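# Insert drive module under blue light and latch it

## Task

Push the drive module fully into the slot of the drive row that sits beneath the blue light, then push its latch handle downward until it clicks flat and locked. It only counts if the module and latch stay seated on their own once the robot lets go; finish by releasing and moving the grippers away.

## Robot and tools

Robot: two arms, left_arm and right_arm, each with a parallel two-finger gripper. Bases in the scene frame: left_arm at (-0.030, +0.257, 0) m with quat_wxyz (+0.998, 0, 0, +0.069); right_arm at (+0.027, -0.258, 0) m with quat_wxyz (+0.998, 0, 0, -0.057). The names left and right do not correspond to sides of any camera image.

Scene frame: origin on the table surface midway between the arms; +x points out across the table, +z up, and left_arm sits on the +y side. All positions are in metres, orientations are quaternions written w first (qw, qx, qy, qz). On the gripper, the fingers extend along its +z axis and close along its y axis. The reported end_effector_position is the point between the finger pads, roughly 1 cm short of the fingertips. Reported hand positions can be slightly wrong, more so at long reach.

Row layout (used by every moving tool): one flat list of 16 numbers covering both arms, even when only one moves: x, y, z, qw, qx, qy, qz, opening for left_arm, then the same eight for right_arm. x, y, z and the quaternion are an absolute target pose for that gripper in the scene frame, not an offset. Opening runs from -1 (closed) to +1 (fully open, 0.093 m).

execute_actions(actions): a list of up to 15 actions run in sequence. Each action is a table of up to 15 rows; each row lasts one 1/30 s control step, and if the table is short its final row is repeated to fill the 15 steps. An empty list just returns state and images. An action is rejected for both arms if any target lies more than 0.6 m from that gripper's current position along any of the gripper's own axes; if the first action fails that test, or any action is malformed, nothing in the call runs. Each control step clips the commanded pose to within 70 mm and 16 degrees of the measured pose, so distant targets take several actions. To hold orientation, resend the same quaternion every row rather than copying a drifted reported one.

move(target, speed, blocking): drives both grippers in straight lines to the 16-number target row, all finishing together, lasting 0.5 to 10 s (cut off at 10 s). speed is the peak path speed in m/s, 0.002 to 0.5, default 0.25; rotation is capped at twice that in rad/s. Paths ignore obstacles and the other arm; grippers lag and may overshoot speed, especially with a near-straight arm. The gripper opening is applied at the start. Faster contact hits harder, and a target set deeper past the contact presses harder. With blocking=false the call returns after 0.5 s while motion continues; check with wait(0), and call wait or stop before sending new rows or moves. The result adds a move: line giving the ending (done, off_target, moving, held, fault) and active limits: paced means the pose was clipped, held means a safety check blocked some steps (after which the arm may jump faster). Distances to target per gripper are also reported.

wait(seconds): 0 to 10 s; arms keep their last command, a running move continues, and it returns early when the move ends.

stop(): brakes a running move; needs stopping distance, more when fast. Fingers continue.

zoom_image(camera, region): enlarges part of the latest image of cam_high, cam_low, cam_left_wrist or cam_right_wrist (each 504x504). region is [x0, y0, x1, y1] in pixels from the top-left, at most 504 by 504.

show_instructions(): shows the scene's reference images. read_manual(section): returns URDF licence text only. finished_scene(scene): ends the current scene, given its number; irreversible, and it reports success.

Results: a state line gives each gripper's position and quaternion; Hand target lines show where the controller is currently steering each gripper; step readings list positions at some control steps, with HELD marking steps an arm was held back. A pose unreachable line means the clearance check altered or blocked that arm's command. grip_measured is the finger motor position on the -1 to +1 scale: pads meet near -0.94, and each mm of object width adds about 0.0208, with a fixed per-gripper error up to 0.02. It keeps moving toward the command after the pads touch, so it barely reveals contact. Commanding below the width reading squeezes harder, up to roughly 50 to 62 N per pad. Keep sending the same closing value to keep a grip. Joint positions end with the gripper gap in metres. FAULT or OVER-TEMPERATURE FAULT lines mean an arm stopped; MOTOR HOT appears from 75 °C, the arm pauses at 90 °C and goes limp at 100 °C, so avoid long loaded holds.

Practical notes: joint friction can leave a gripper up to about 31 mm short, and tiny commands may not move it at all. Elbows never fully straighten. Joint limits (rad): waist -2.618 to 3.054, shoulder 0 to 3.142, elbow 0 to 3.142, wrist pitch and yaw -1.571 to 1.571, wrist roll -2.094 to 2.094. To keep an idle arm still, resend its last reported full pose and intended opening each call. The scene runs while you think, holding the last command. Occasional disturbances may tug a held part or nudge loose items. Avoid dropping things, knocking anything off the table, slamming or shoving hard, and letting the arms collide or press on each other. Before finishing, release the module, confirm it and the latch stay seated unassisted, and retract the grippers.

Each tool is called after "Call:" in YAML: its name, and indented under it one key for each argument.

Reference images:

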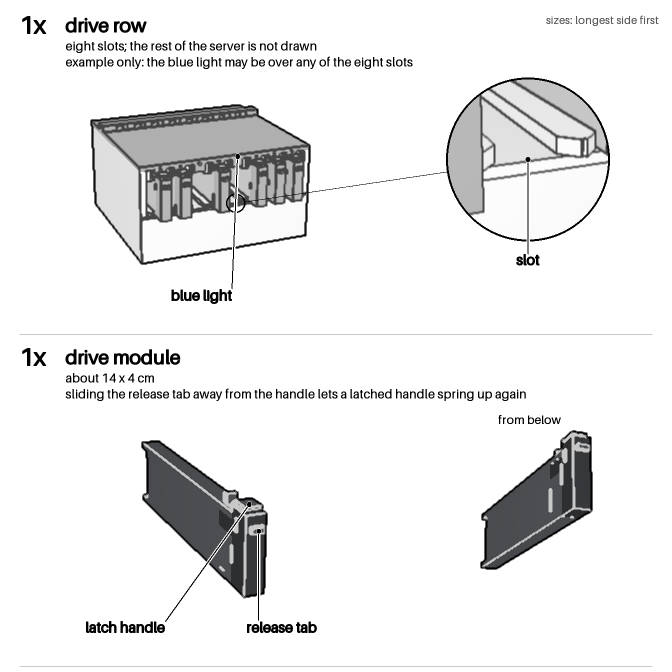

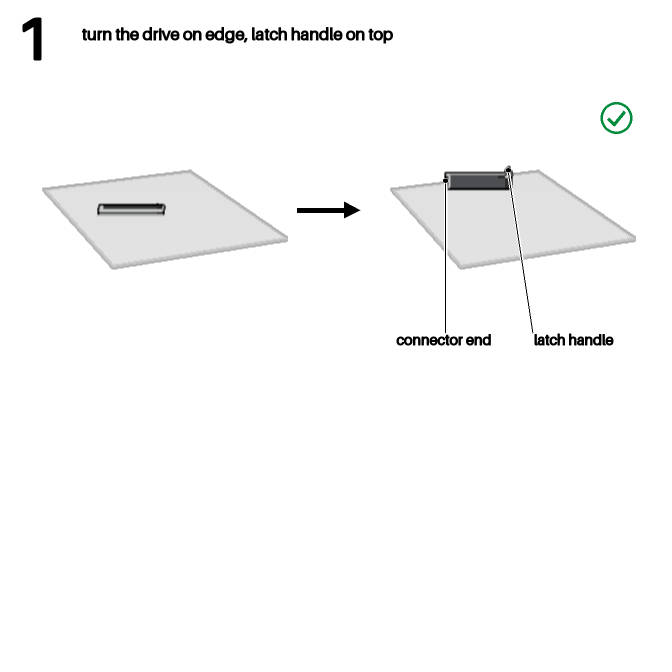

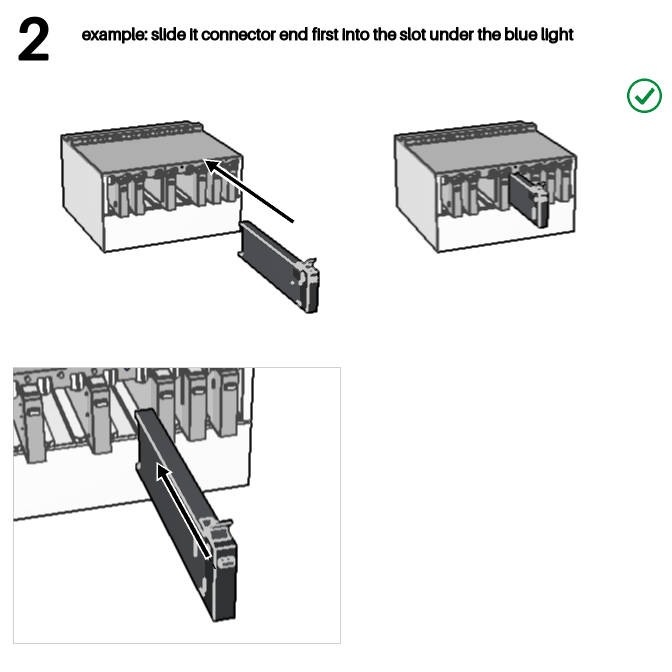

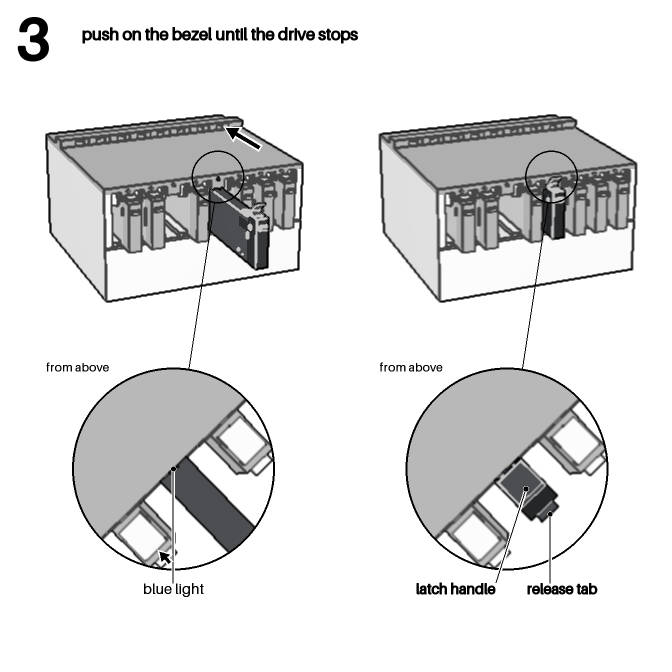

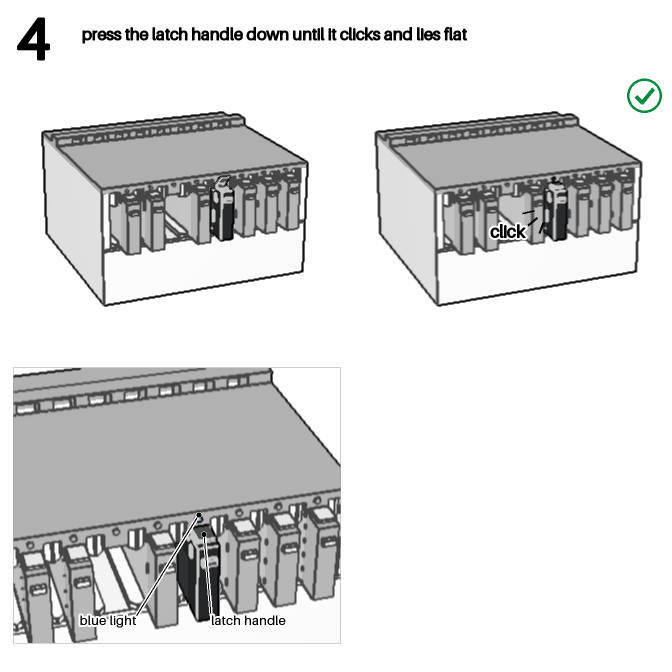

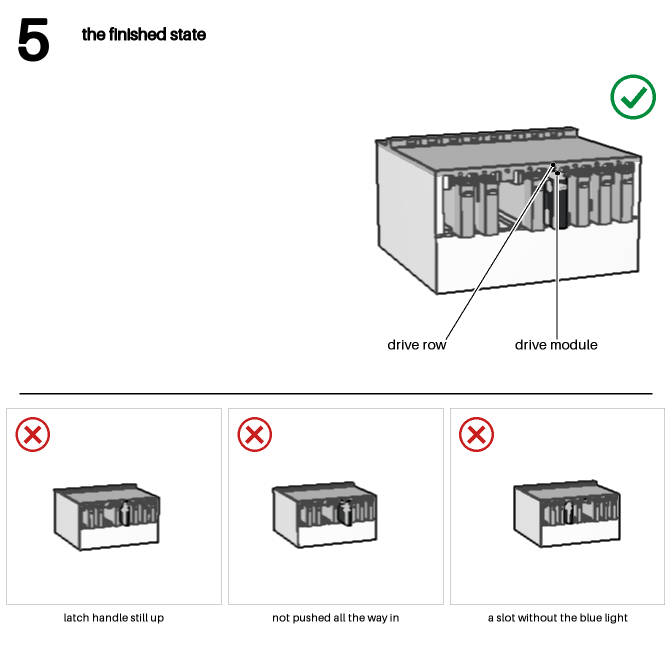

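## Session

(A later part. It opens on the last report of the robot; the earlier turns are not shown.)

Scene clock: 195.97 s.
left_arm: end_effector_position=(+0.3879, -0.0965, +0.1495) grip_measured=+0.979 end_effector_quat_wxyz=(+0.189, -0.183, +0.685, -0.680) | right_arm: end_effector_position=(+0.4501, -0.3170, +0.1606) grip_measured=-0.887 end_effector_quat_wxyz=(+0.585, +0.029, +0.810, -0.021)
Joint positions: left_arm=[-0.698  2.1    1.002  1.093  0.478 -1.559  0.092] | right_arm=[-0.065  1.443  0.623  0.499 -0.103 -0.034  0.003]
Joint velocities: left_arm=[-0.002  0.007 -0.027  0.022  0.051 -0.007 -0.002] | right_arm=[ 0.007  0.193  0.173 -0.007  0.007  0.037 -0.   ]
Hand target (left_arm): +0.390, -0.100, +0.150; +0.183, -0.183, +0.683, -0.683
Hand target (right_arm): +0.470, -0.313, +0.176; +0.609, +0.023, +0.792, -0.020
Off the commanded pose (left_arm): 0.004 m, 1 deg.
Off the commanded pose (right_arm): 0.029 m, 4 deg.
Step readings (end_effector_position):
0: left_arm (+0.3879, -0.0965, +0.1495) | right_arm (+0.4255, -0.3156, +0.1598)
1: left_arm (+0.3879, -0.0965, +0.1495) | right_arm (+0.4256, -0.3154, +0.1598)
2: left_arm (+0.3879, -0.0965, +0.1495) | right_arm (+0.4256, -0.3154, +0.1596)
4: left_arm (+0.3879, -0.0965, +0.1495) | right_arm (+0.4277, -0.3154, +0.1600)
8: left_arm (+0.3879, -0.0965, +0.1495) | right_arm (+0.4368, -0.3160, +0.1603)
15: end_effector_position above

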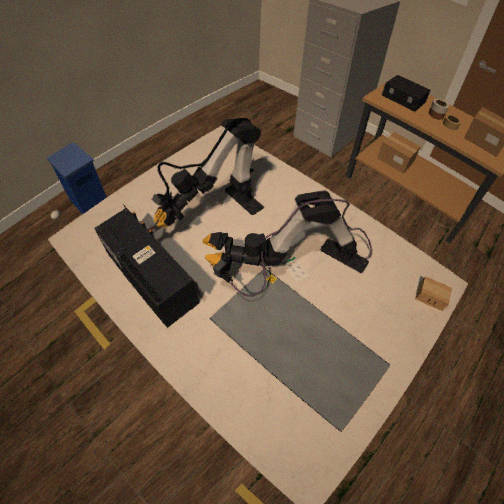

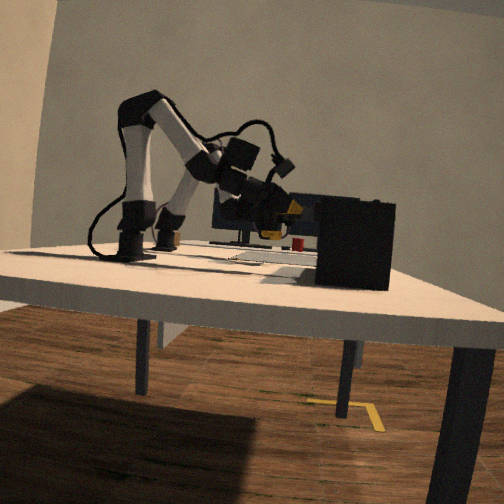

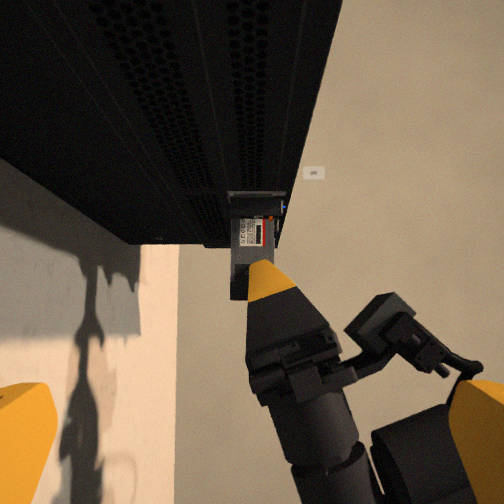

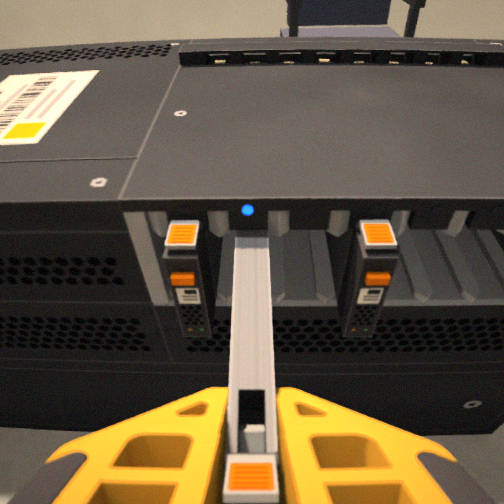

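Call:
execute_actions:
  actions:
    - [[0.39,-0.10,0.15,0.183,-0.183,0.683,-0.683,1, 0.466,-0.315,0.172,0.602,0.025,0.798,-0.02,-0.95],[0.39,-0.10,0.15,0.183,-0.183,0.683,-0.683,1, 0.462,-0.316,0.170,0.598,0.026,0.801,-0.02,-0.95],[0.39,-0.10,0.15,0.183,-0.183,0.683,-0.683,1, 0.459,-0.316,0.168,0.595,0.027,0.803,-0.02,-0.95],[0.39,-0.10,0.15,0.183,-0.183,0.683,-0.683,1, 0.459,-0.316,0.168,0.595,0.027,0.803,-0.02,-0.95],[0.39,-0.10,0.15,0.183,-0.183,0.683,-0.683,1, 0.459,-0.316,0.168,0.595,0.027,0.803,-0.02,-0.8],[0.39,-0.10,0.15,0.183,-0.183,0.683,-0.683,1, 0.459,-0.316,0.168,0.595,0.027,0.803,-0.02,-0.6],[0.39,-0.10,0.15,0.183,-0.183,0.683,-0.683,1, 0.459,-0.316,0.168,0.595,0.027,0.803,-0.02,-0.4]]

Call:
move:
  target: [0.39,-0.10,0.15,0.183,-0.183,0.683,-0.683,1, 0.395,-0.3135,0.15,0.6,0.0254,0.8,-0.0185,-0.4]
  speed: 0.1

Scene clock: 210.83 s.
left_arm: end_effector_position=(+0.3879, -0.0965, +0.1495) grip_measured=+0.979 end_effector_quat_wxyz=(+0.189, -0.183, +0.685, -0.680) | right_arm: end_effector_position=(+0.4532, -0.3171, +0.1610) grip_measured=-0.402 end_effector_quat_wxyz=(+0.586, +0.029, +0.810, -0.022)
Joint positions: left_arm=[-0.698  2.1    1.002  1.093  0.478 -1.559  0.092] | right_arm=[-0.063  1.455  0.633  0.502 -0.101 -0.035  0.026]
Joint velocities: left_arm=[ 0.007 -0.002  0.002 -0.007 -0.051 -0.007  0.001] | right_arm=[-0.007 -0.002 -0.017 -0.007  0.066 -0.051  0.001]
Hand target (left_arm): +0.390, -0.100, +0.150; +0.183, -0.183, +0.683, -0.683
Hand target (right_arm): +0.459, -0.316, +0.168; +0.595, +0.027, +0.803, -0.020
Off the commanded pose (left_arm): 0.004 m, 1 deg.
Off the commanded pose (right_arm): 0.009 m, 1 deg.
Step readings (end_effector_position):
0: left_arm (+0.3879, -0.0965, +0.1495) | right_arm (+0.4531, -0.3171, +0.1607)
1: left_arm (+0.3879, -0.0965, +0.1495) | right_arm (+0.4530, -0.3171, +0.1606)
2: left_arm (+0.3879, -0.0965, +0.1495) | right_arm (+0.4530, -0.3171, +0.1604)
4: left_arm (+0.3879, -0.0965, +0.1495) | right_arm (+0.4529, -0.3171, +0.1603)
8: left_arm (+0.3879, -0.0965, +0.1495) | right_arm (+0.4531, -0.3171, +0.1609)
15: end_effector_position above

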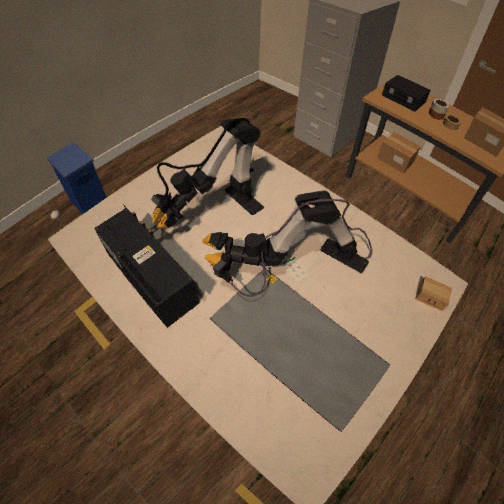

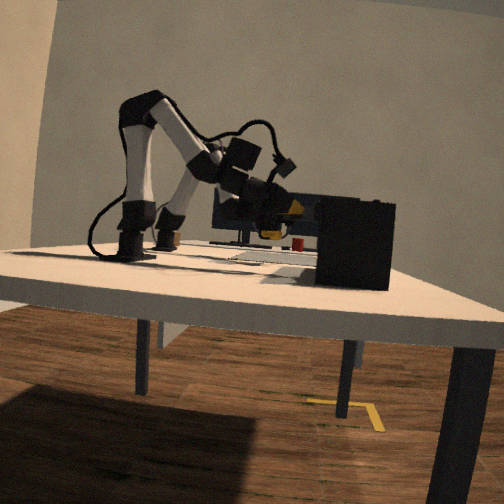

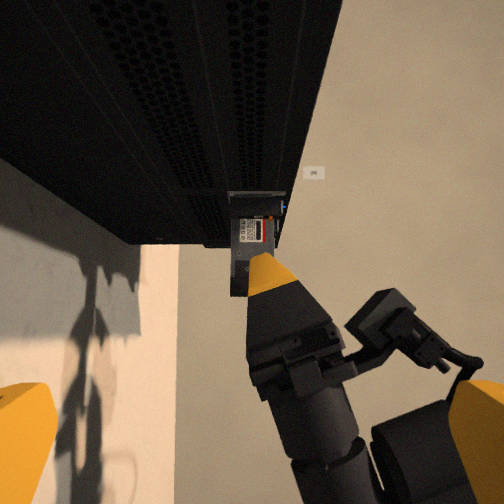

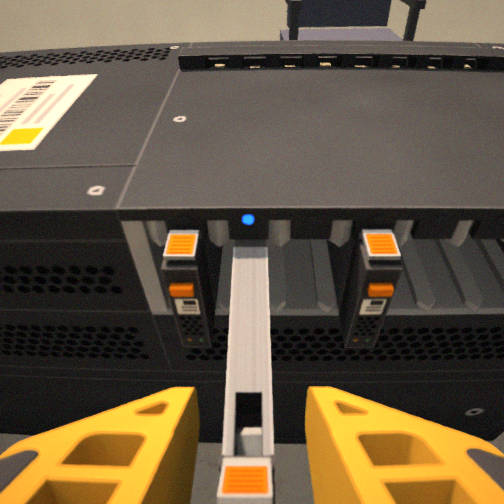

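Scene clock: 211.80 s.
left_arm: end_effector_position=(+0.3879, -0.0965, +0.1495) grip_measured=+0.979 end_effector_quat_wxyz=(+0.189, -0.183, +0.685, -0.680) | right_arm: end_effector_position=(+0.3988, -0.3102, +0.1461) grip_measured=-0.402 end_effector_quat_wxyz=(+0.590, +0.027, +0.807, -0.015)
Joint positions: left_arm=[-0.698  2.1    1.002  1.093  0.478 -1.559  0.092] | right_arm=[-0.087  1.258  0.405  0.543 -0.137 -0.036  0.026]
Joint velocities: left_arm=[-0.007 -0.007 -0.017 -0.007  0.007 -0.037  0.001] | right_arm=[-0.007 -0.002 -0.012  0.022  0.051 -0.037 -0.   ]
Hand target (left_arm): +0.390, -0.100, +0.150; +0.183, -0.183, +0.683, -0.683
Hand target (right_arm): +0.395, -0.313, +0.150; +0.600, +0.026, +0.800, -0.019
Off the commanded pose (left_arm): 0.004 m, 1 deg.
Off the commanded pose (right_arm): 0.006 m, 1 deg.
move: done

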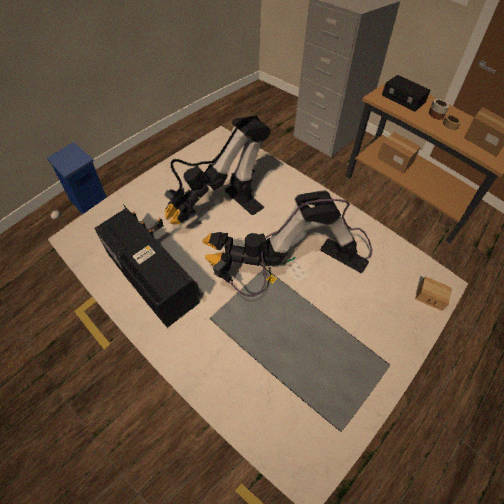

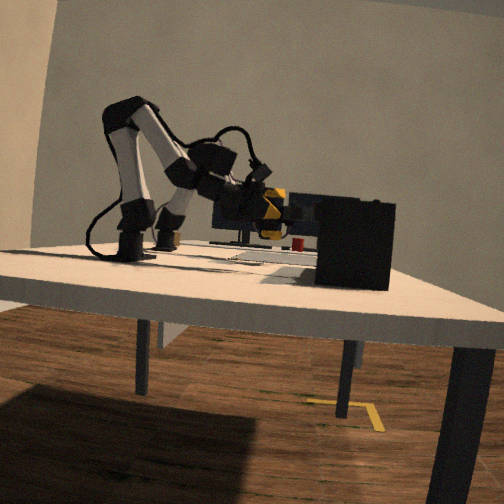

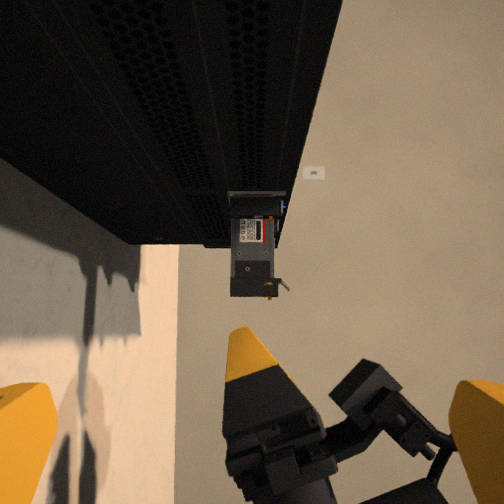

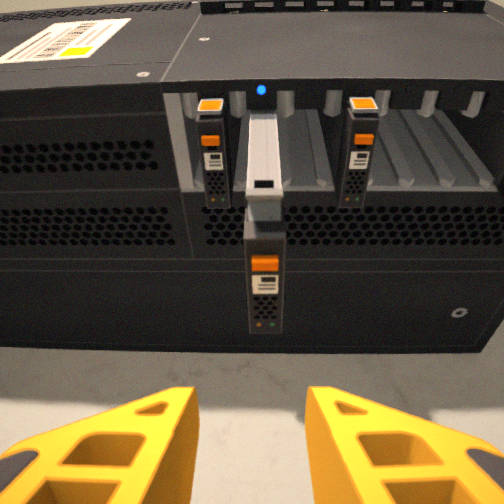

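Call:
execute_actions:
  actions:
    - [[0.39,-0.10,0.15,0.183,-0.183,0.683,-0.683,1, 0.398,-0.313,0.154,0.603,0.0254,0.797,-0.0185,-1],[0.39,-0.10,0.15,0.183,-0.183,0.683,-0.683,1, 0.401,-0.313,0.158,0.606,0.0254,0.795,-0.0185,-1],[0.39,-0.10,0.15,0.183,-0.183,0.683,-0.683,1, 0.404,-0.313,0.162,0.609,0.0254,0.793,-0.0185,-1],[0.39,-0.10,0.15,0.183,-0.183,0.683,-0.683,1, 0.407,-0.313,0.165,0.611,0.0254,0.791,-0.0185,-1],[0.39,-0.10,0.15,0.183,-0.183,0.683,-0.683,1, 0.410,-0.313,0.168,0.613,0.0254,0.79,-0.0185,-1],[0.39,-0.10,0.15,0.183,-0.183,0.683,-0.683,1, 0.412,-0.313,0.168,0.613,0.0254,0.79,-0.0185,-1],[0.39,-0.10,0.15,0.183,-0.183,0.683,-0.683,1, 0.414,-0.313,0.168,0.613,0.0254,0.79,-0.0185,-1],[0.39,-0.10,0.15,0.183,-0.183,0.683,-0.683,1, 0.416,-0.313,0.168,0.613,0.0254,0.79,-0.0185,-1],[0.39,-0.10,0.15,0.183,-0.183,0.683,-0.683,1, 0.418,-0.313,0.168,0.613,0.0254,0.79,-0.0185,-1],[0.39,-0.10,0.15,0.183,-0.183,0.683,-0.683,1, 0.420,-0.313,0.168,0.613,0.0254,0.79,-0.0185,-1],[0.39,-0.10,0.15,0.183,-0.183,0.683,-0.683,1, 0.422,-0.313,0.168,0.613,0.0254,0.79,-0.0185,-1],[0.39,-0.10,0.15,0.183,-0.183,0.683,-0.683,1, 0.424,-0.313,0.168,0.613,0.0254,0.79,-0.0185,-1],[0.39,-0.10,0.15,0.183,-0.183,0.683,-0.683,1, 0.426,-0.313,0.168,0.613,0.0254,0.79,-0.0185,-1],[0.39,-0.10,0.15,0.183,-0.183,0.683,-0.683,1, 0.428,-0.313,0.168,0.613,0.0254,0.79,-0.0185,-1],[0.39,-0.10,0.15,0.183,-0.183,0.683,-0.683,1, 0.430,-0.313,0.168,0.613,0.0254,0.79,-0.0185,-1]]

Scene clock: 221.33 s.
left_arm: end_effector_position=(+0.3879, -0.0965, +0.1495) grip_measured=+0.979 end_effector_quat_wxyz=(+0.189, -0.183, +0.685, -0.680) | right_arm: end_effector_position=(+0.4177, -0.3148, +0.1577) grip_measured=-0.977 end_effector_quat_wxyz=(+0.600, +0.027, +0.799, -0.018)
Joint positions: left_arm=[-0.698  2.1    1.002  1.093  0.478 -1.559  0.092] | right_arm=[-0.087  1.324  0.476  0.564 -0.133 -0.035  0.   ]
Joint velocities: left_arm=[-0.012  0.012 -0.007 -0.081 -0.037  0.022  0.001] | right_arm=[-0.007  0.276  0.139  0.081  0.007  0.022  0.   ]
Hand target (left_arm): +0.390, -0.100, +0.150; +0.183, -0.183, +0.683, -0.683
Hand target (right_arm): +0.429, -0.313, +0.168; +0.613, +0.026, +0.790, -0.018
Off the commanded pose (left_arm): 0.004 m, 1 deg.
Off the commanded pose (right_arm): 0.016 m, 2 deg.
Step readings (end_effector_position):
0: left_arm (+0.3879, -0.0965, +0.1495) | right_arm (+0.3989, -0.3100, +0.1463)
1: left_arm (+0.3879, -0.0965, +0.1495) | right_arm (+0.3989, -0.3100, +0.1463)
2: left_arm (+0.3879, -0.0965, +0.1495) | right_arm (+0.3989, -0.3101, +0.1463)
4: left_arm (+0.3879, -0.0965, +0.1495) | right_arm (+0.3989, -0.3101, +0.1463)
8: left_arm (+0.3879, -0.0965, +0.1495) | right_arm (+0.4033, -0.3110, +0.1546)
15: end_effector_position above

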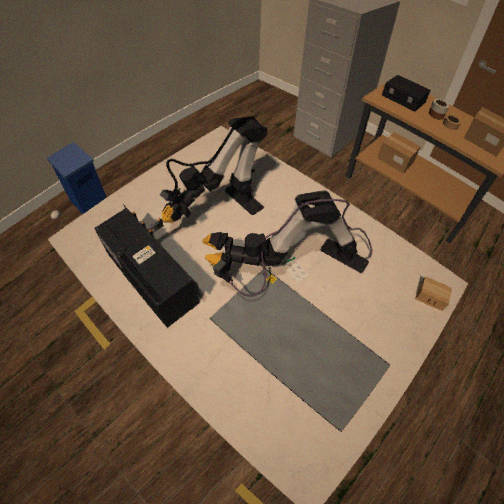

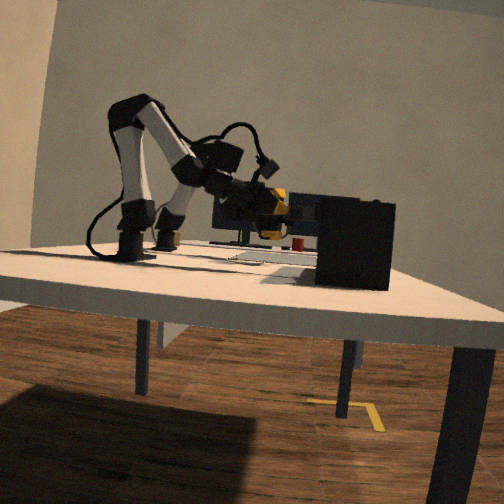

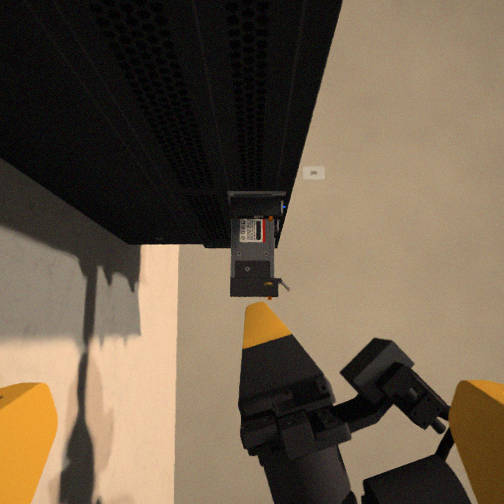

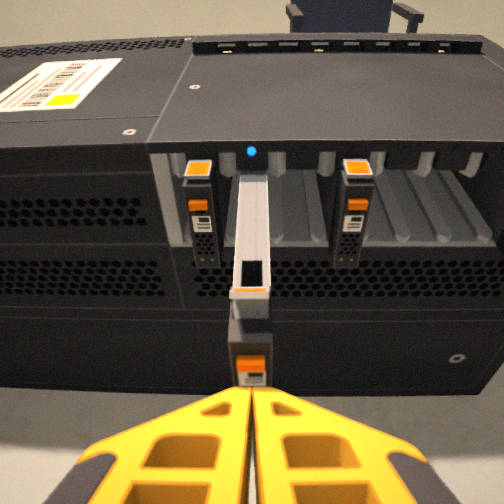

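Call:
execute_actions:
  actions:
    - [[0.39,-0.10,0.15,0.183,-0.183,0.683,-0.683,1, 0.429,-0.313,0.165,0.608,0.0254,0.7935,-0.0185,-1],[0.39,-0.10,0.15,0.183,-0.183,0.683,-0.683,1, 0.428,-0.313,0.162,0.603,0.0254,0.797,-0.0185,-1],[0.39,-0.10,0.15,0.183,-0.183,0.683,-0.683,1, 0.427,-0.313,0.160,0.599,0.0254,0.80,-0.0185,-1],[0.39,-0.10,0.15,0.183,-0.183,0.683,-0.683,1, 0.427,-0.313,0.160,0.599,0.0254,0.80,-0.0185,-1],[0.39,-0.10,0.15,0.183,-0.183,0.683,-0.683,1, 0.427,-0.313,0.160,0.599,0.0254,0.80,-0.0185,-1],[0.39,-0.10,0.15,0.183,-0.183,0.683,-0.683,1, 0.427,-0.313,0.160,0.599,0.0254,0.80,-0.0185,-1],[0.39,-0.10,0.15,0.183,-0.183,0.683,-0.683,1, 0.427,-0.313,0.160,0.599,0.0254,0.80,-0.0185,-1],[0.39,-0.10,0.15,0.183,-0.183,0.683,-0.683,1, 0.428,-0.313,0.160,0.599,0.0254,0.80,-0.0185,-1],[0.39,-0.10,0.15,0.183,-0.183,0.683,-0.683,1, 0.429,-0.313,0.160,0.599,0.0254,0.80,-0.0185,-1],[0.39,-0.10,0.15,0.183,-0.183,0.683,-0.683,1, 0.430,-0.313,0.160,0.599,0.0254,0.80,-0.0185,-1],[0.39,-0.10,0.15,0.183,-0.183,0.683,-0.683,1, 0.431,-0.313,0.160,0.599,0.0254,0.80,-0.0185,-1],[0.39,-0.10,0.15,0.183,-0.183,0.683,-0.683,1, 0.433,-0.313,0.160,0.599,0.0254,0.80,-0.0185,-1],[0.39,-0.10,0.15,0.183,-0.183,0.683,-0.683,1, 0.435,-0.313,0.160,0.599,0.0254,0.80,-0.0185,-1],[0.39,-0.10,0.15,0.183,-0.183,0.683,-0.683,1, 0.437,-0.313,0.160,0.599,0.0254,0.80,-0.0185,-1],[0.39,-0.10,0.15,0.183,-0.183,0.683,-0.683,1, 0.439,-0.313,0.160,0.599,0.0254,0.80,-0.0185,-1]]
    - [[0.39,-0.10,0.15,0.183,-0.183,0.683,-0.683,1, 0.442,-0.3132,0.160,0.599,0.0254,0.80,-0.0185,-1],[0.39,-0.10,0.15,0.183,-0.183,0.683,-0.683,1, 0.445,-0.3134,0.160,0.599,0.0254,0.80,-0.0185,-1],[0.39,-0.10,0.15,0.183,-0.183,0.683,-0.683,1, 0.448,-0.3136,0.160,0.599,0.0254,0.80,-0.0185,-1],[0.39,-0.10,0.15,0.183,-0.183,0.683,-0.683,1, 0.451,-0.3138,0.160,0.599,0.0254,0.80,-0.0185,-1],[0.39,-0.10,0.15,0.183,-0.183,0.683,-0.683,1, 0.454,-0.314,0.160,0.599,0.0254,0.80,-0.0185,-1],[0.39,-0.10,0.15,0.183,-0.183,0.683,-0.683,1, 0.457,-0.3142,0.160,0.599,0.0254,0.80,-0.0185,-1],[0.39,-0.10,0.15,0.183,-0.183,0.683,-0.683,1, 0.460,-0.3144,0.160,0.599,0.0254,0.80,-0.0185,-1],[0.39,-0.10,0.15,0.183,-0.183,0.683,-0.683,1, 0.463,-0.3146,0.160,0.599,0.0254,0.80,-0.0185,-1],[0.39,-0.10,0.15,0.183,-0.183,0.683,-0.683,1, 0.466,-0.3148,0.160,0.599,0.0254,0.80,-0.0185,-1],[0.39,-0.10,0.15,0.183,-0.183,0.683,-0.683,1, 0.469,-0.315,0.160,0.599,0.0254,0.80,-0.0185,-1],[0.39,-0.10,0.15,0.183,-0.183,0.683,-0.683,1, 0.472,-0.3152,0.160,0.599,0.0254,0.80,-0.0185,-1],[0.39,-0.10,0.15,0.183,-0.183,0.683,-0.683,1, 0.474,-0.3153,0.160,0.599,0.0254,0.80,-0.0185,-1],[0.39,-0.10,0.15,0.183,-0.183,0.683,-0.683,1, 0.476,-0.3154,0.160,0.599,0.0254,0.80,-0.0185,-1],[0.39,-0.10,0.15,0.183,-0.183,0.683,-0.683,1, 0.478,-0.3155,0.160,0.599,0.0254,0.80,-0.0185,-1],[0.39,-0.10,0.15,0.183,-0.183,0.683,-0.683,1, 0.480,-0.3156,0.160,0.599,0.0254,0.80,-0.0185,-1]]

Scene clock: 241.53 s.
left_arm: end_effector_position=(+0.3879, -0.0965, +0.1495) grip_measured=+0.979 end_effector_quat_wxyz=(+0.189, -0.183, +0.685, -0.680) | right_arm: end_effector_position=(+0.4673, -0.3185, +0.1511) grip_measured=-0.977 end_effector_quat_wxyz=(+0.588, +0.027, +0.808, -0.019)
Joint positions: left_arm=[-0.698  2.1    1.002  1.093  0.478 -1.559  0.092] | right_arm=[-0.064  1.542  0.657  0.571 -0.109 -0.033  0.   ]
Joint velocities: left_arm=[ 0.022  0.002  0.007 -0.007  0.007 -0.007  0.001] | right_arm=[ 0.017  0.222  0.212 -0.022  0.051 -0.007  0.   ]
Hand target (left_arm): +0.390, -0.100, +0.150; +0.183, -0.183, +0.683, -0.683
Hand target (right_arm): +0.479, -0.316, +0.160; +0.599, +0.026, +0.800, -0.018
Off the commanded pose (left_arm): 0.004 m, 1 deg.
Off the commanded pose (right_arm): 0.016 m, 2 deg.
Step readings (end_effector_position; steps 1 to 15: 1st action; 16 to 30: 2nd action):
0: left_arm (+0.3879, -0.0965, +0.1495) | right_arm (+0.4205, -0.3162, +0.1568)
1: left_arm (+0.3879, -0.0965, +0.1495) | right_arm (+0.4205, -0.3162, +0.1568)
2: left_arm (+0.3879, -0.0965, +0.1495) | right_arm (+0.4205, -0.3162, +0.1567)
4: left_arm (+0.3879, -0.0965, +0.1495) | right_arm (+0.4202, -0.3161, +0.1557)
8: left_arm (+0.3879, -0.0965, +0.1495) | right_arm (+0.4197, -0.3161, +0.1540)
15: left_arm (+0.3879, -0.0965, +0.1495) | right_arm (+0.4270, -0.3159, +0.1530)
16: left_arm (+0.3879, -0.0965, +0.1495) | right_arm (+0.4290, -0.3157, +0.1530)
17: left_arm (+0.3879, -0.0965, +0.1495) | right_arm (+0.4313, -0.3155, +0.1529)
19: left_arm (+0.3879, -0.0965, +0.1495) | right_arm (+0.4368, -0.3158, +0.1530)
23: left_arm (+0.3879, -0.0965, +0.1495) | right_arm (+0.4487, -0.3168, +0.1526)
30: end_effector_position above

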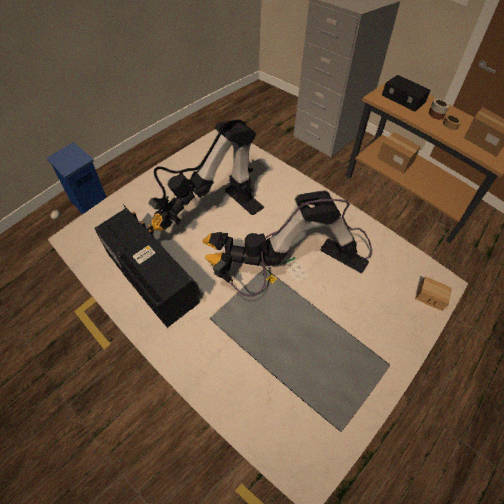

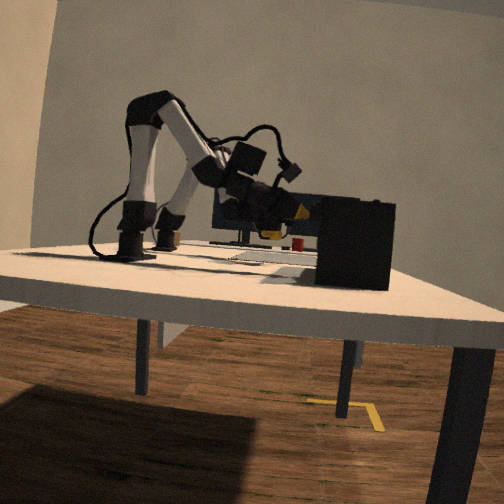

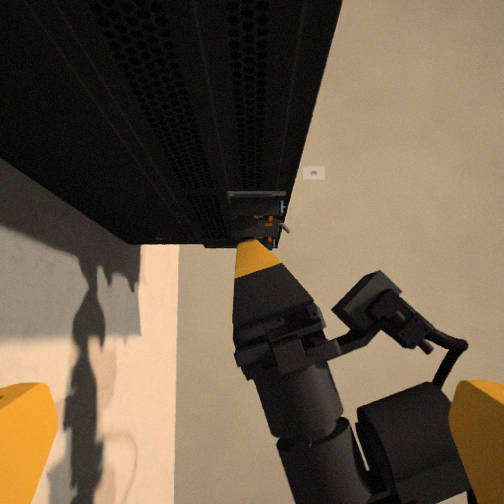

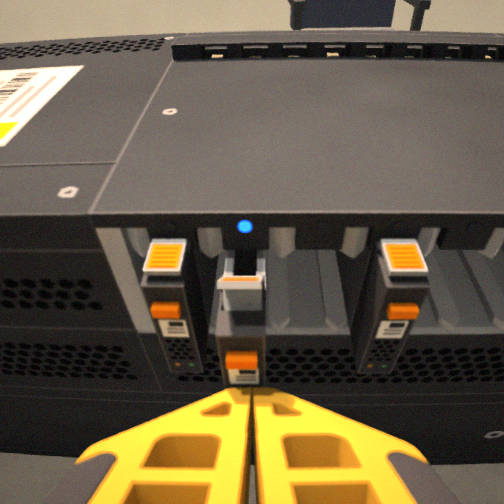

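Call:
execute_actions:
  actions:
    - [[0.39,-0.10,0.15,0.183,-0.183,0.683,-0.683,1, 0.482,-0.315,0.160,0.599,0.0254,0.80,-0.0185,-1],[0.39,-0.10,0.15,0.183,-0.183,0.683,-0.683,1, 0.484,-0.315,0.160,0.599,0.0254,0.80,-0.0185,-1],[0.39,-0.10,0.15,0.183,-0.183,0.683,-0.683,1, 0.486,-0.315,0.160,0.599,0.0254,0.80,-0.0185,-1],[0.39,-0.10,0.15,0.183,-0.183,0.683,-0.683,1, 0.488,-0.315,0.160,0.599,0.0254,0.80,-0.0185,-1],[0.39,-0.10,0.15,0.183,-0.183,0.683,-0.683,1, 0.490,-0.315,0.160,0.599,0.0254,0.80,-0.0185,-1],[0.39,-0.10,0.15,0.183,-0.183,0.683,-0.683,1, 0.4915,-0.315,0.160,0.599,0.0254,0.80,-0.0185,-1],[0.39,-0.10,0.15,0.183,-0.183,0.683,-0.683,1, 0.493,-0.315,0.160,0.599,0.0254,0.80,-0.0185,-1],[0.39,-0.10,0.15,0.183,-0.183,0.683,-0.683,1, 0.4945,-0.315,0.160,0.599,0.0254,0.80,-0.0185,-1],[0.39,-0.10,0.15,0.183,-0.183,0.683,-0.683,1, 0.496,-0.315,0.160,0.599,0.0254,0.80,-0.0185,-1],[0.39,-0.10,0.15,0.183,-0.183,0.683,-0.683,1, 0.4975,-0.315,0.160,0.599,0.0254,0.80,-0.0185,-1],[0.39,-0.10,0.15,0.183,-0.183,0.683,-0.683,1, 0.499,-0.315,0.160,0.599,0.0254,0.80,-0.0185,-1],[0.39,-0.10,0.15,0.183,-0.183,0.683,-0.683,1, 0.5005,-0.315,0.160,0.599,0.0254,0.80,-0.0185,-1],[0.39,-0.10,0.15,0.183,-0.183,0.683,-0.683,1, 0.502,-0.315,0.160,0.599,0.0254,0.80,-0.0185,-1]]
    - [[0.39,-0.10,0.15,0.183,-0.183,0.683,-0.683,1, 0.504,-0.315,0.160,0.599,0.0254,0.80,-0.0185,-1]]

Call:
zoom_image:
  camera: "cam_left_wrist"
  region: [210,170,310,270]

Scene clock: 249.30 s.
left_arm: end_effector_position=(+0.3879, -0.0965, +0.1495) grip_measured=+0.979 end_effector_quat_wxyz=(+0.189, -0.183, +0.685, -0.680) | right_arm: end_effector_position=(+0.4816, -0.3191, +0.1508) grip_measured=-0.977 end_effector_quat_wxyz=(+0.584, +0.029, +0.811, -0.018)
Joint positions: left_arm=[-0.698  2.1    1.002  1.093  0.478 -1.559  0.092] | right_arm=[-0.056  1.593  0.718  0.552 -0.099 -0.028  0.   ]
Joint velocities: left_arm=[-0.017  0.007  0.012 -0.037  0.022 -0.037 -0.001] | right_arm=[ 0.002  0.012 -0.007 -0.051 -0.037 -0.022  0.   ]
Hand target (left_arm): +0.390, -0.100, +0.150; +0.183, -0.183, +0.683, -0.683
Hand target (right_arm): +0.501, -0.315, +0.160; +0.599, +0.026, +0.800, -0.018
Off the commanded pose (left_arm): 0.004 m, 1 deg.
Off the commanded pose (right_arm): 0.025 m, 2 deg.
Step readings (end_effector_position; steps 1 to 15: 1st action; 16 to 30: 2nd action):
0: left_arm (+0.3879, -0.0965, +0.1495) | right_arm (+0.4706, -0.3188, +0.1511)
1: left_arm (+0.3879, -0.0965, +0.1495) | right_arm (+0.4706, -0.3189, +0.1511)
2: left_arm (+0.3879, -0.0965, +0.1495) | right_arm (+0.4712, -0.3189, +0.1513)
4: left_arm (+0.3879, -0.0965, +0.1495) | right_arm (+0.4738, -0.3187, +0.1514)
8: left_arm (+0.3879, -0.0965, +0.1495) | right_arm (+0.4776, -0.3188, +0.1513)
15: left_arm (+0.3879, -0.0965, +0.1495) | right_arm (+0.4813, -0.3190, +0.1509)
16: left_arm (+0.3879, -0.0965, +0.1495) | right_arm (+0.4815, -0.3191, +0.1509)
17: left_arm (+0.3879, -0.0965, +0.1495) | right_arm (+0.4815, -0.3191, +0.1509)
19: left_arm (+0.3879, -0.0965, +0.1495) | right_arm (+0.4815, -0.3191, +0.1507)
23: left_arm (+0.3879, -0.0965, +0.1495) | right_arm (+0.4816, -0.3191, +0.1508)
30: end_effector_position above

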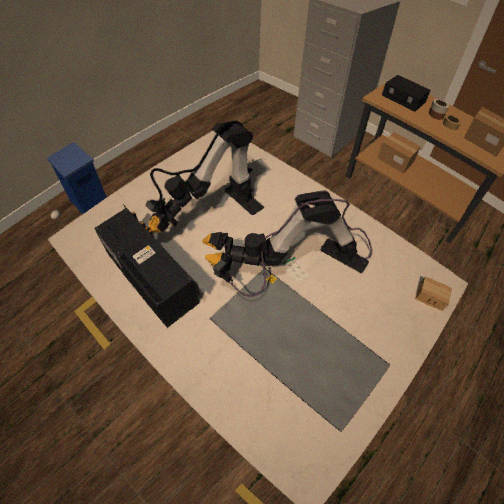

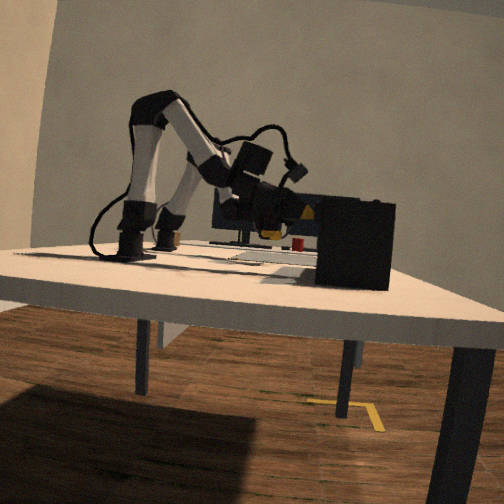

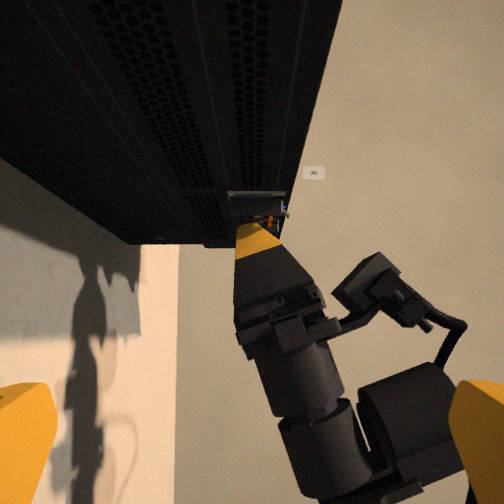

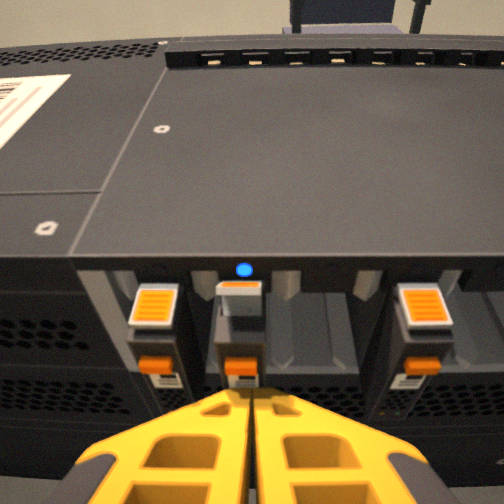

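Region (210, 170, 310, 270) of cam_left_wrist's 504x504 image, scaled by 5.040, with more detail than that image has.

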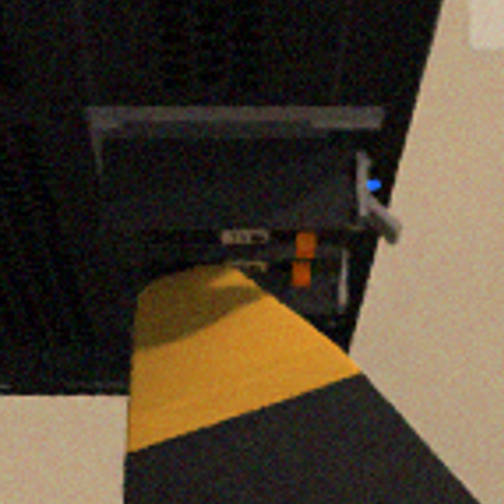

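Call:
move:
  target: [0.39,-0.10,0.15,0.183,-0.183,0.683,-0.683,1, 0.46,-0.315,0.165,0.599,0.0254,0.80,-0.0185,-1]
  speed: 0.08

Call:
move:
  target: [0.39,-0.10,0.15,0.183,-0.183,0.683,-0.683,1, 0.478,-0.314,0.212,0.599,0.0254,0.80,-0.0185,-1]
  speed: 0.1

Scene clock: 260.93 s.
left_arm: end_effector_position=(+0.3879, -0.0965, +0.1495) grip_measured=+0.979 end_effector_quat_wxyz=(+0.189, -0.183, +0.685, -0.680) | right_arm: end_effector_position=(+0.4643, -0.3161, +0.1623) grip_measured=-0.977 end_effector_quat_wxyz=(+0.594, +0.028, +0.804, -0.019)
Joint positions: left_arm=[-0.698  2.1    1.002  1.093  0.478 -1.559  0.092] | right_arm=[-0.056  1.503  0.659  0.544 -0.099 -0.028  0.   ]
Joint velocities: left_arm=[ 0.007 -0.012 -0.002  0.007  0.022  0.007  0.001] | right_arm=[ 0.007 -0.012 -0.007 -0.022 -0.066  0.007  0.   ]
Hand target (left_arm): +0.390, -0.100, +0.150; +0.183, -0.183, +0.683, -0.683
Hand target (right_arm): +0.460, -0.315, +0.165; +0.599, +0.026, +0.800, -0.019
Off the commanded pose (left_arm): 0.004 m, 1 deg.
Off the commanded pose (right_arm): 0.005 m, 1 deg.
move: done

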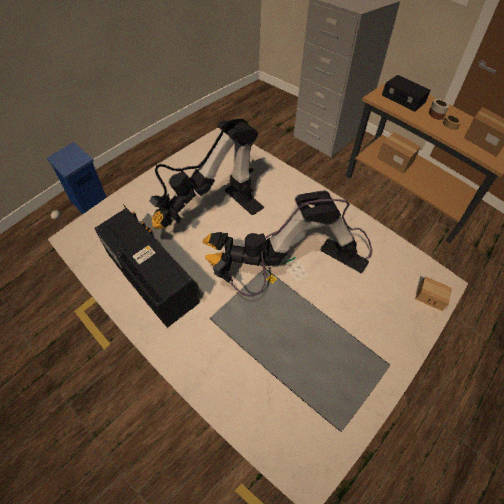

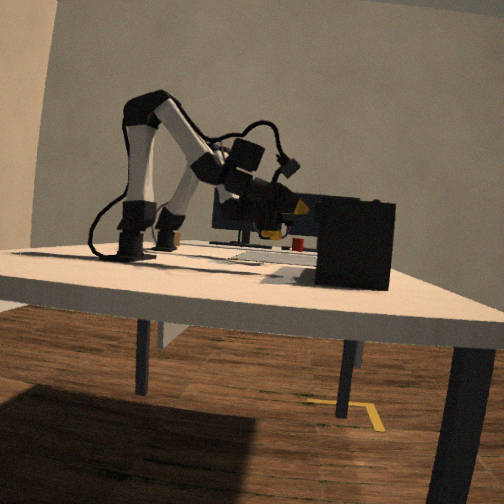

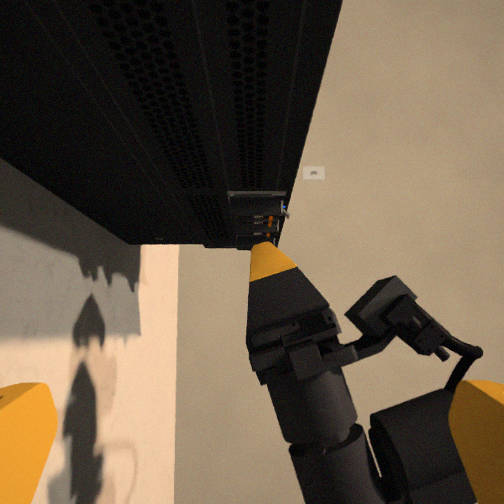

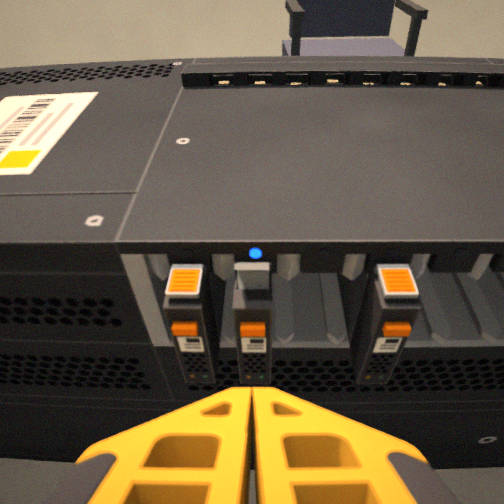

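Scene clock: 262.03 s.
left_arm: end_effector_position=(+0.3879, -0.0965, +0.1495) grip_measured=+0.979 end_effector_quat_wxyz=(+0.189, -0.183, +0.685, -0.680) | right_arm: end_effector_position=(+0.4743, -0.3178, +0.1939) grip_measured=-0.977 end_effector_quat_wxyz=(+0.583, +0.029, +0.812, -0.018)
Joint positions: left_arm=[-0.698  2.1    1.002  1.093  0.478 -1.559  0.092] | right_arm=[-0.056  1.466  0.798  0.34  -0.099 -0.028  0.   ]
Joint velocities: left_arm=[ 0.007 -0.017  0.002 -0.022 -0.051 -0.051 -0.002] | right_arm=[ 0.002 -0.012  0.007 -0.081 -0.066 -0.081  0.   ]
Hand target (left_arm): +0.390, -0.100, +0.150; +0.183, -0.183, +0.683, -0.683
Hand target (right_arm): +0.477, -0.314, +0.212; +0.599, +0.026, +0.800, -0.018
Off the commanded pose (left_arm): 0.004 m, 1 deg.
Off the commanded pose (right_arm): 0.019 m, 2 deg.
move: off_target (right_arm)

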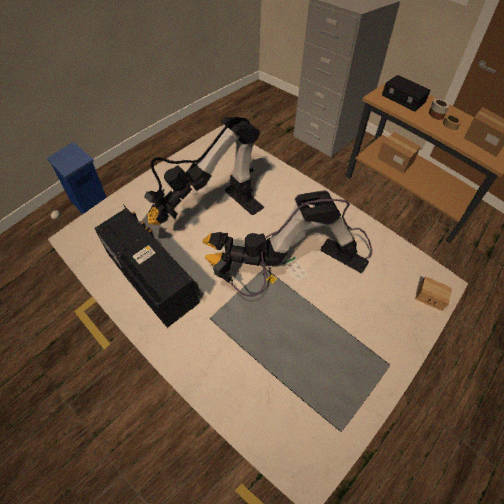

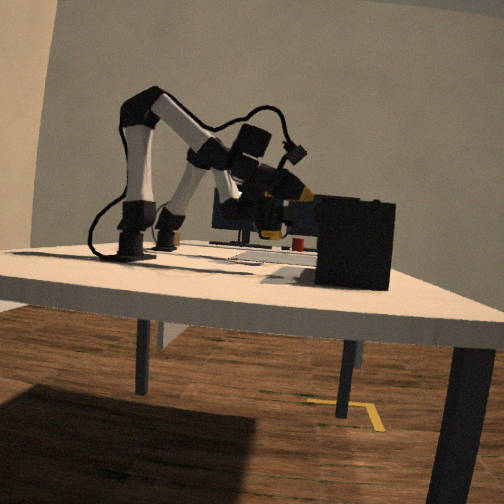

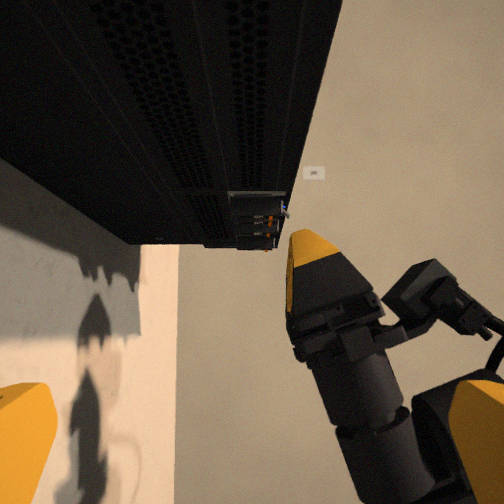

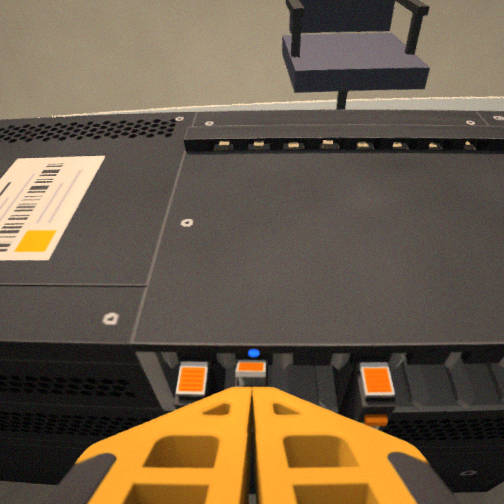

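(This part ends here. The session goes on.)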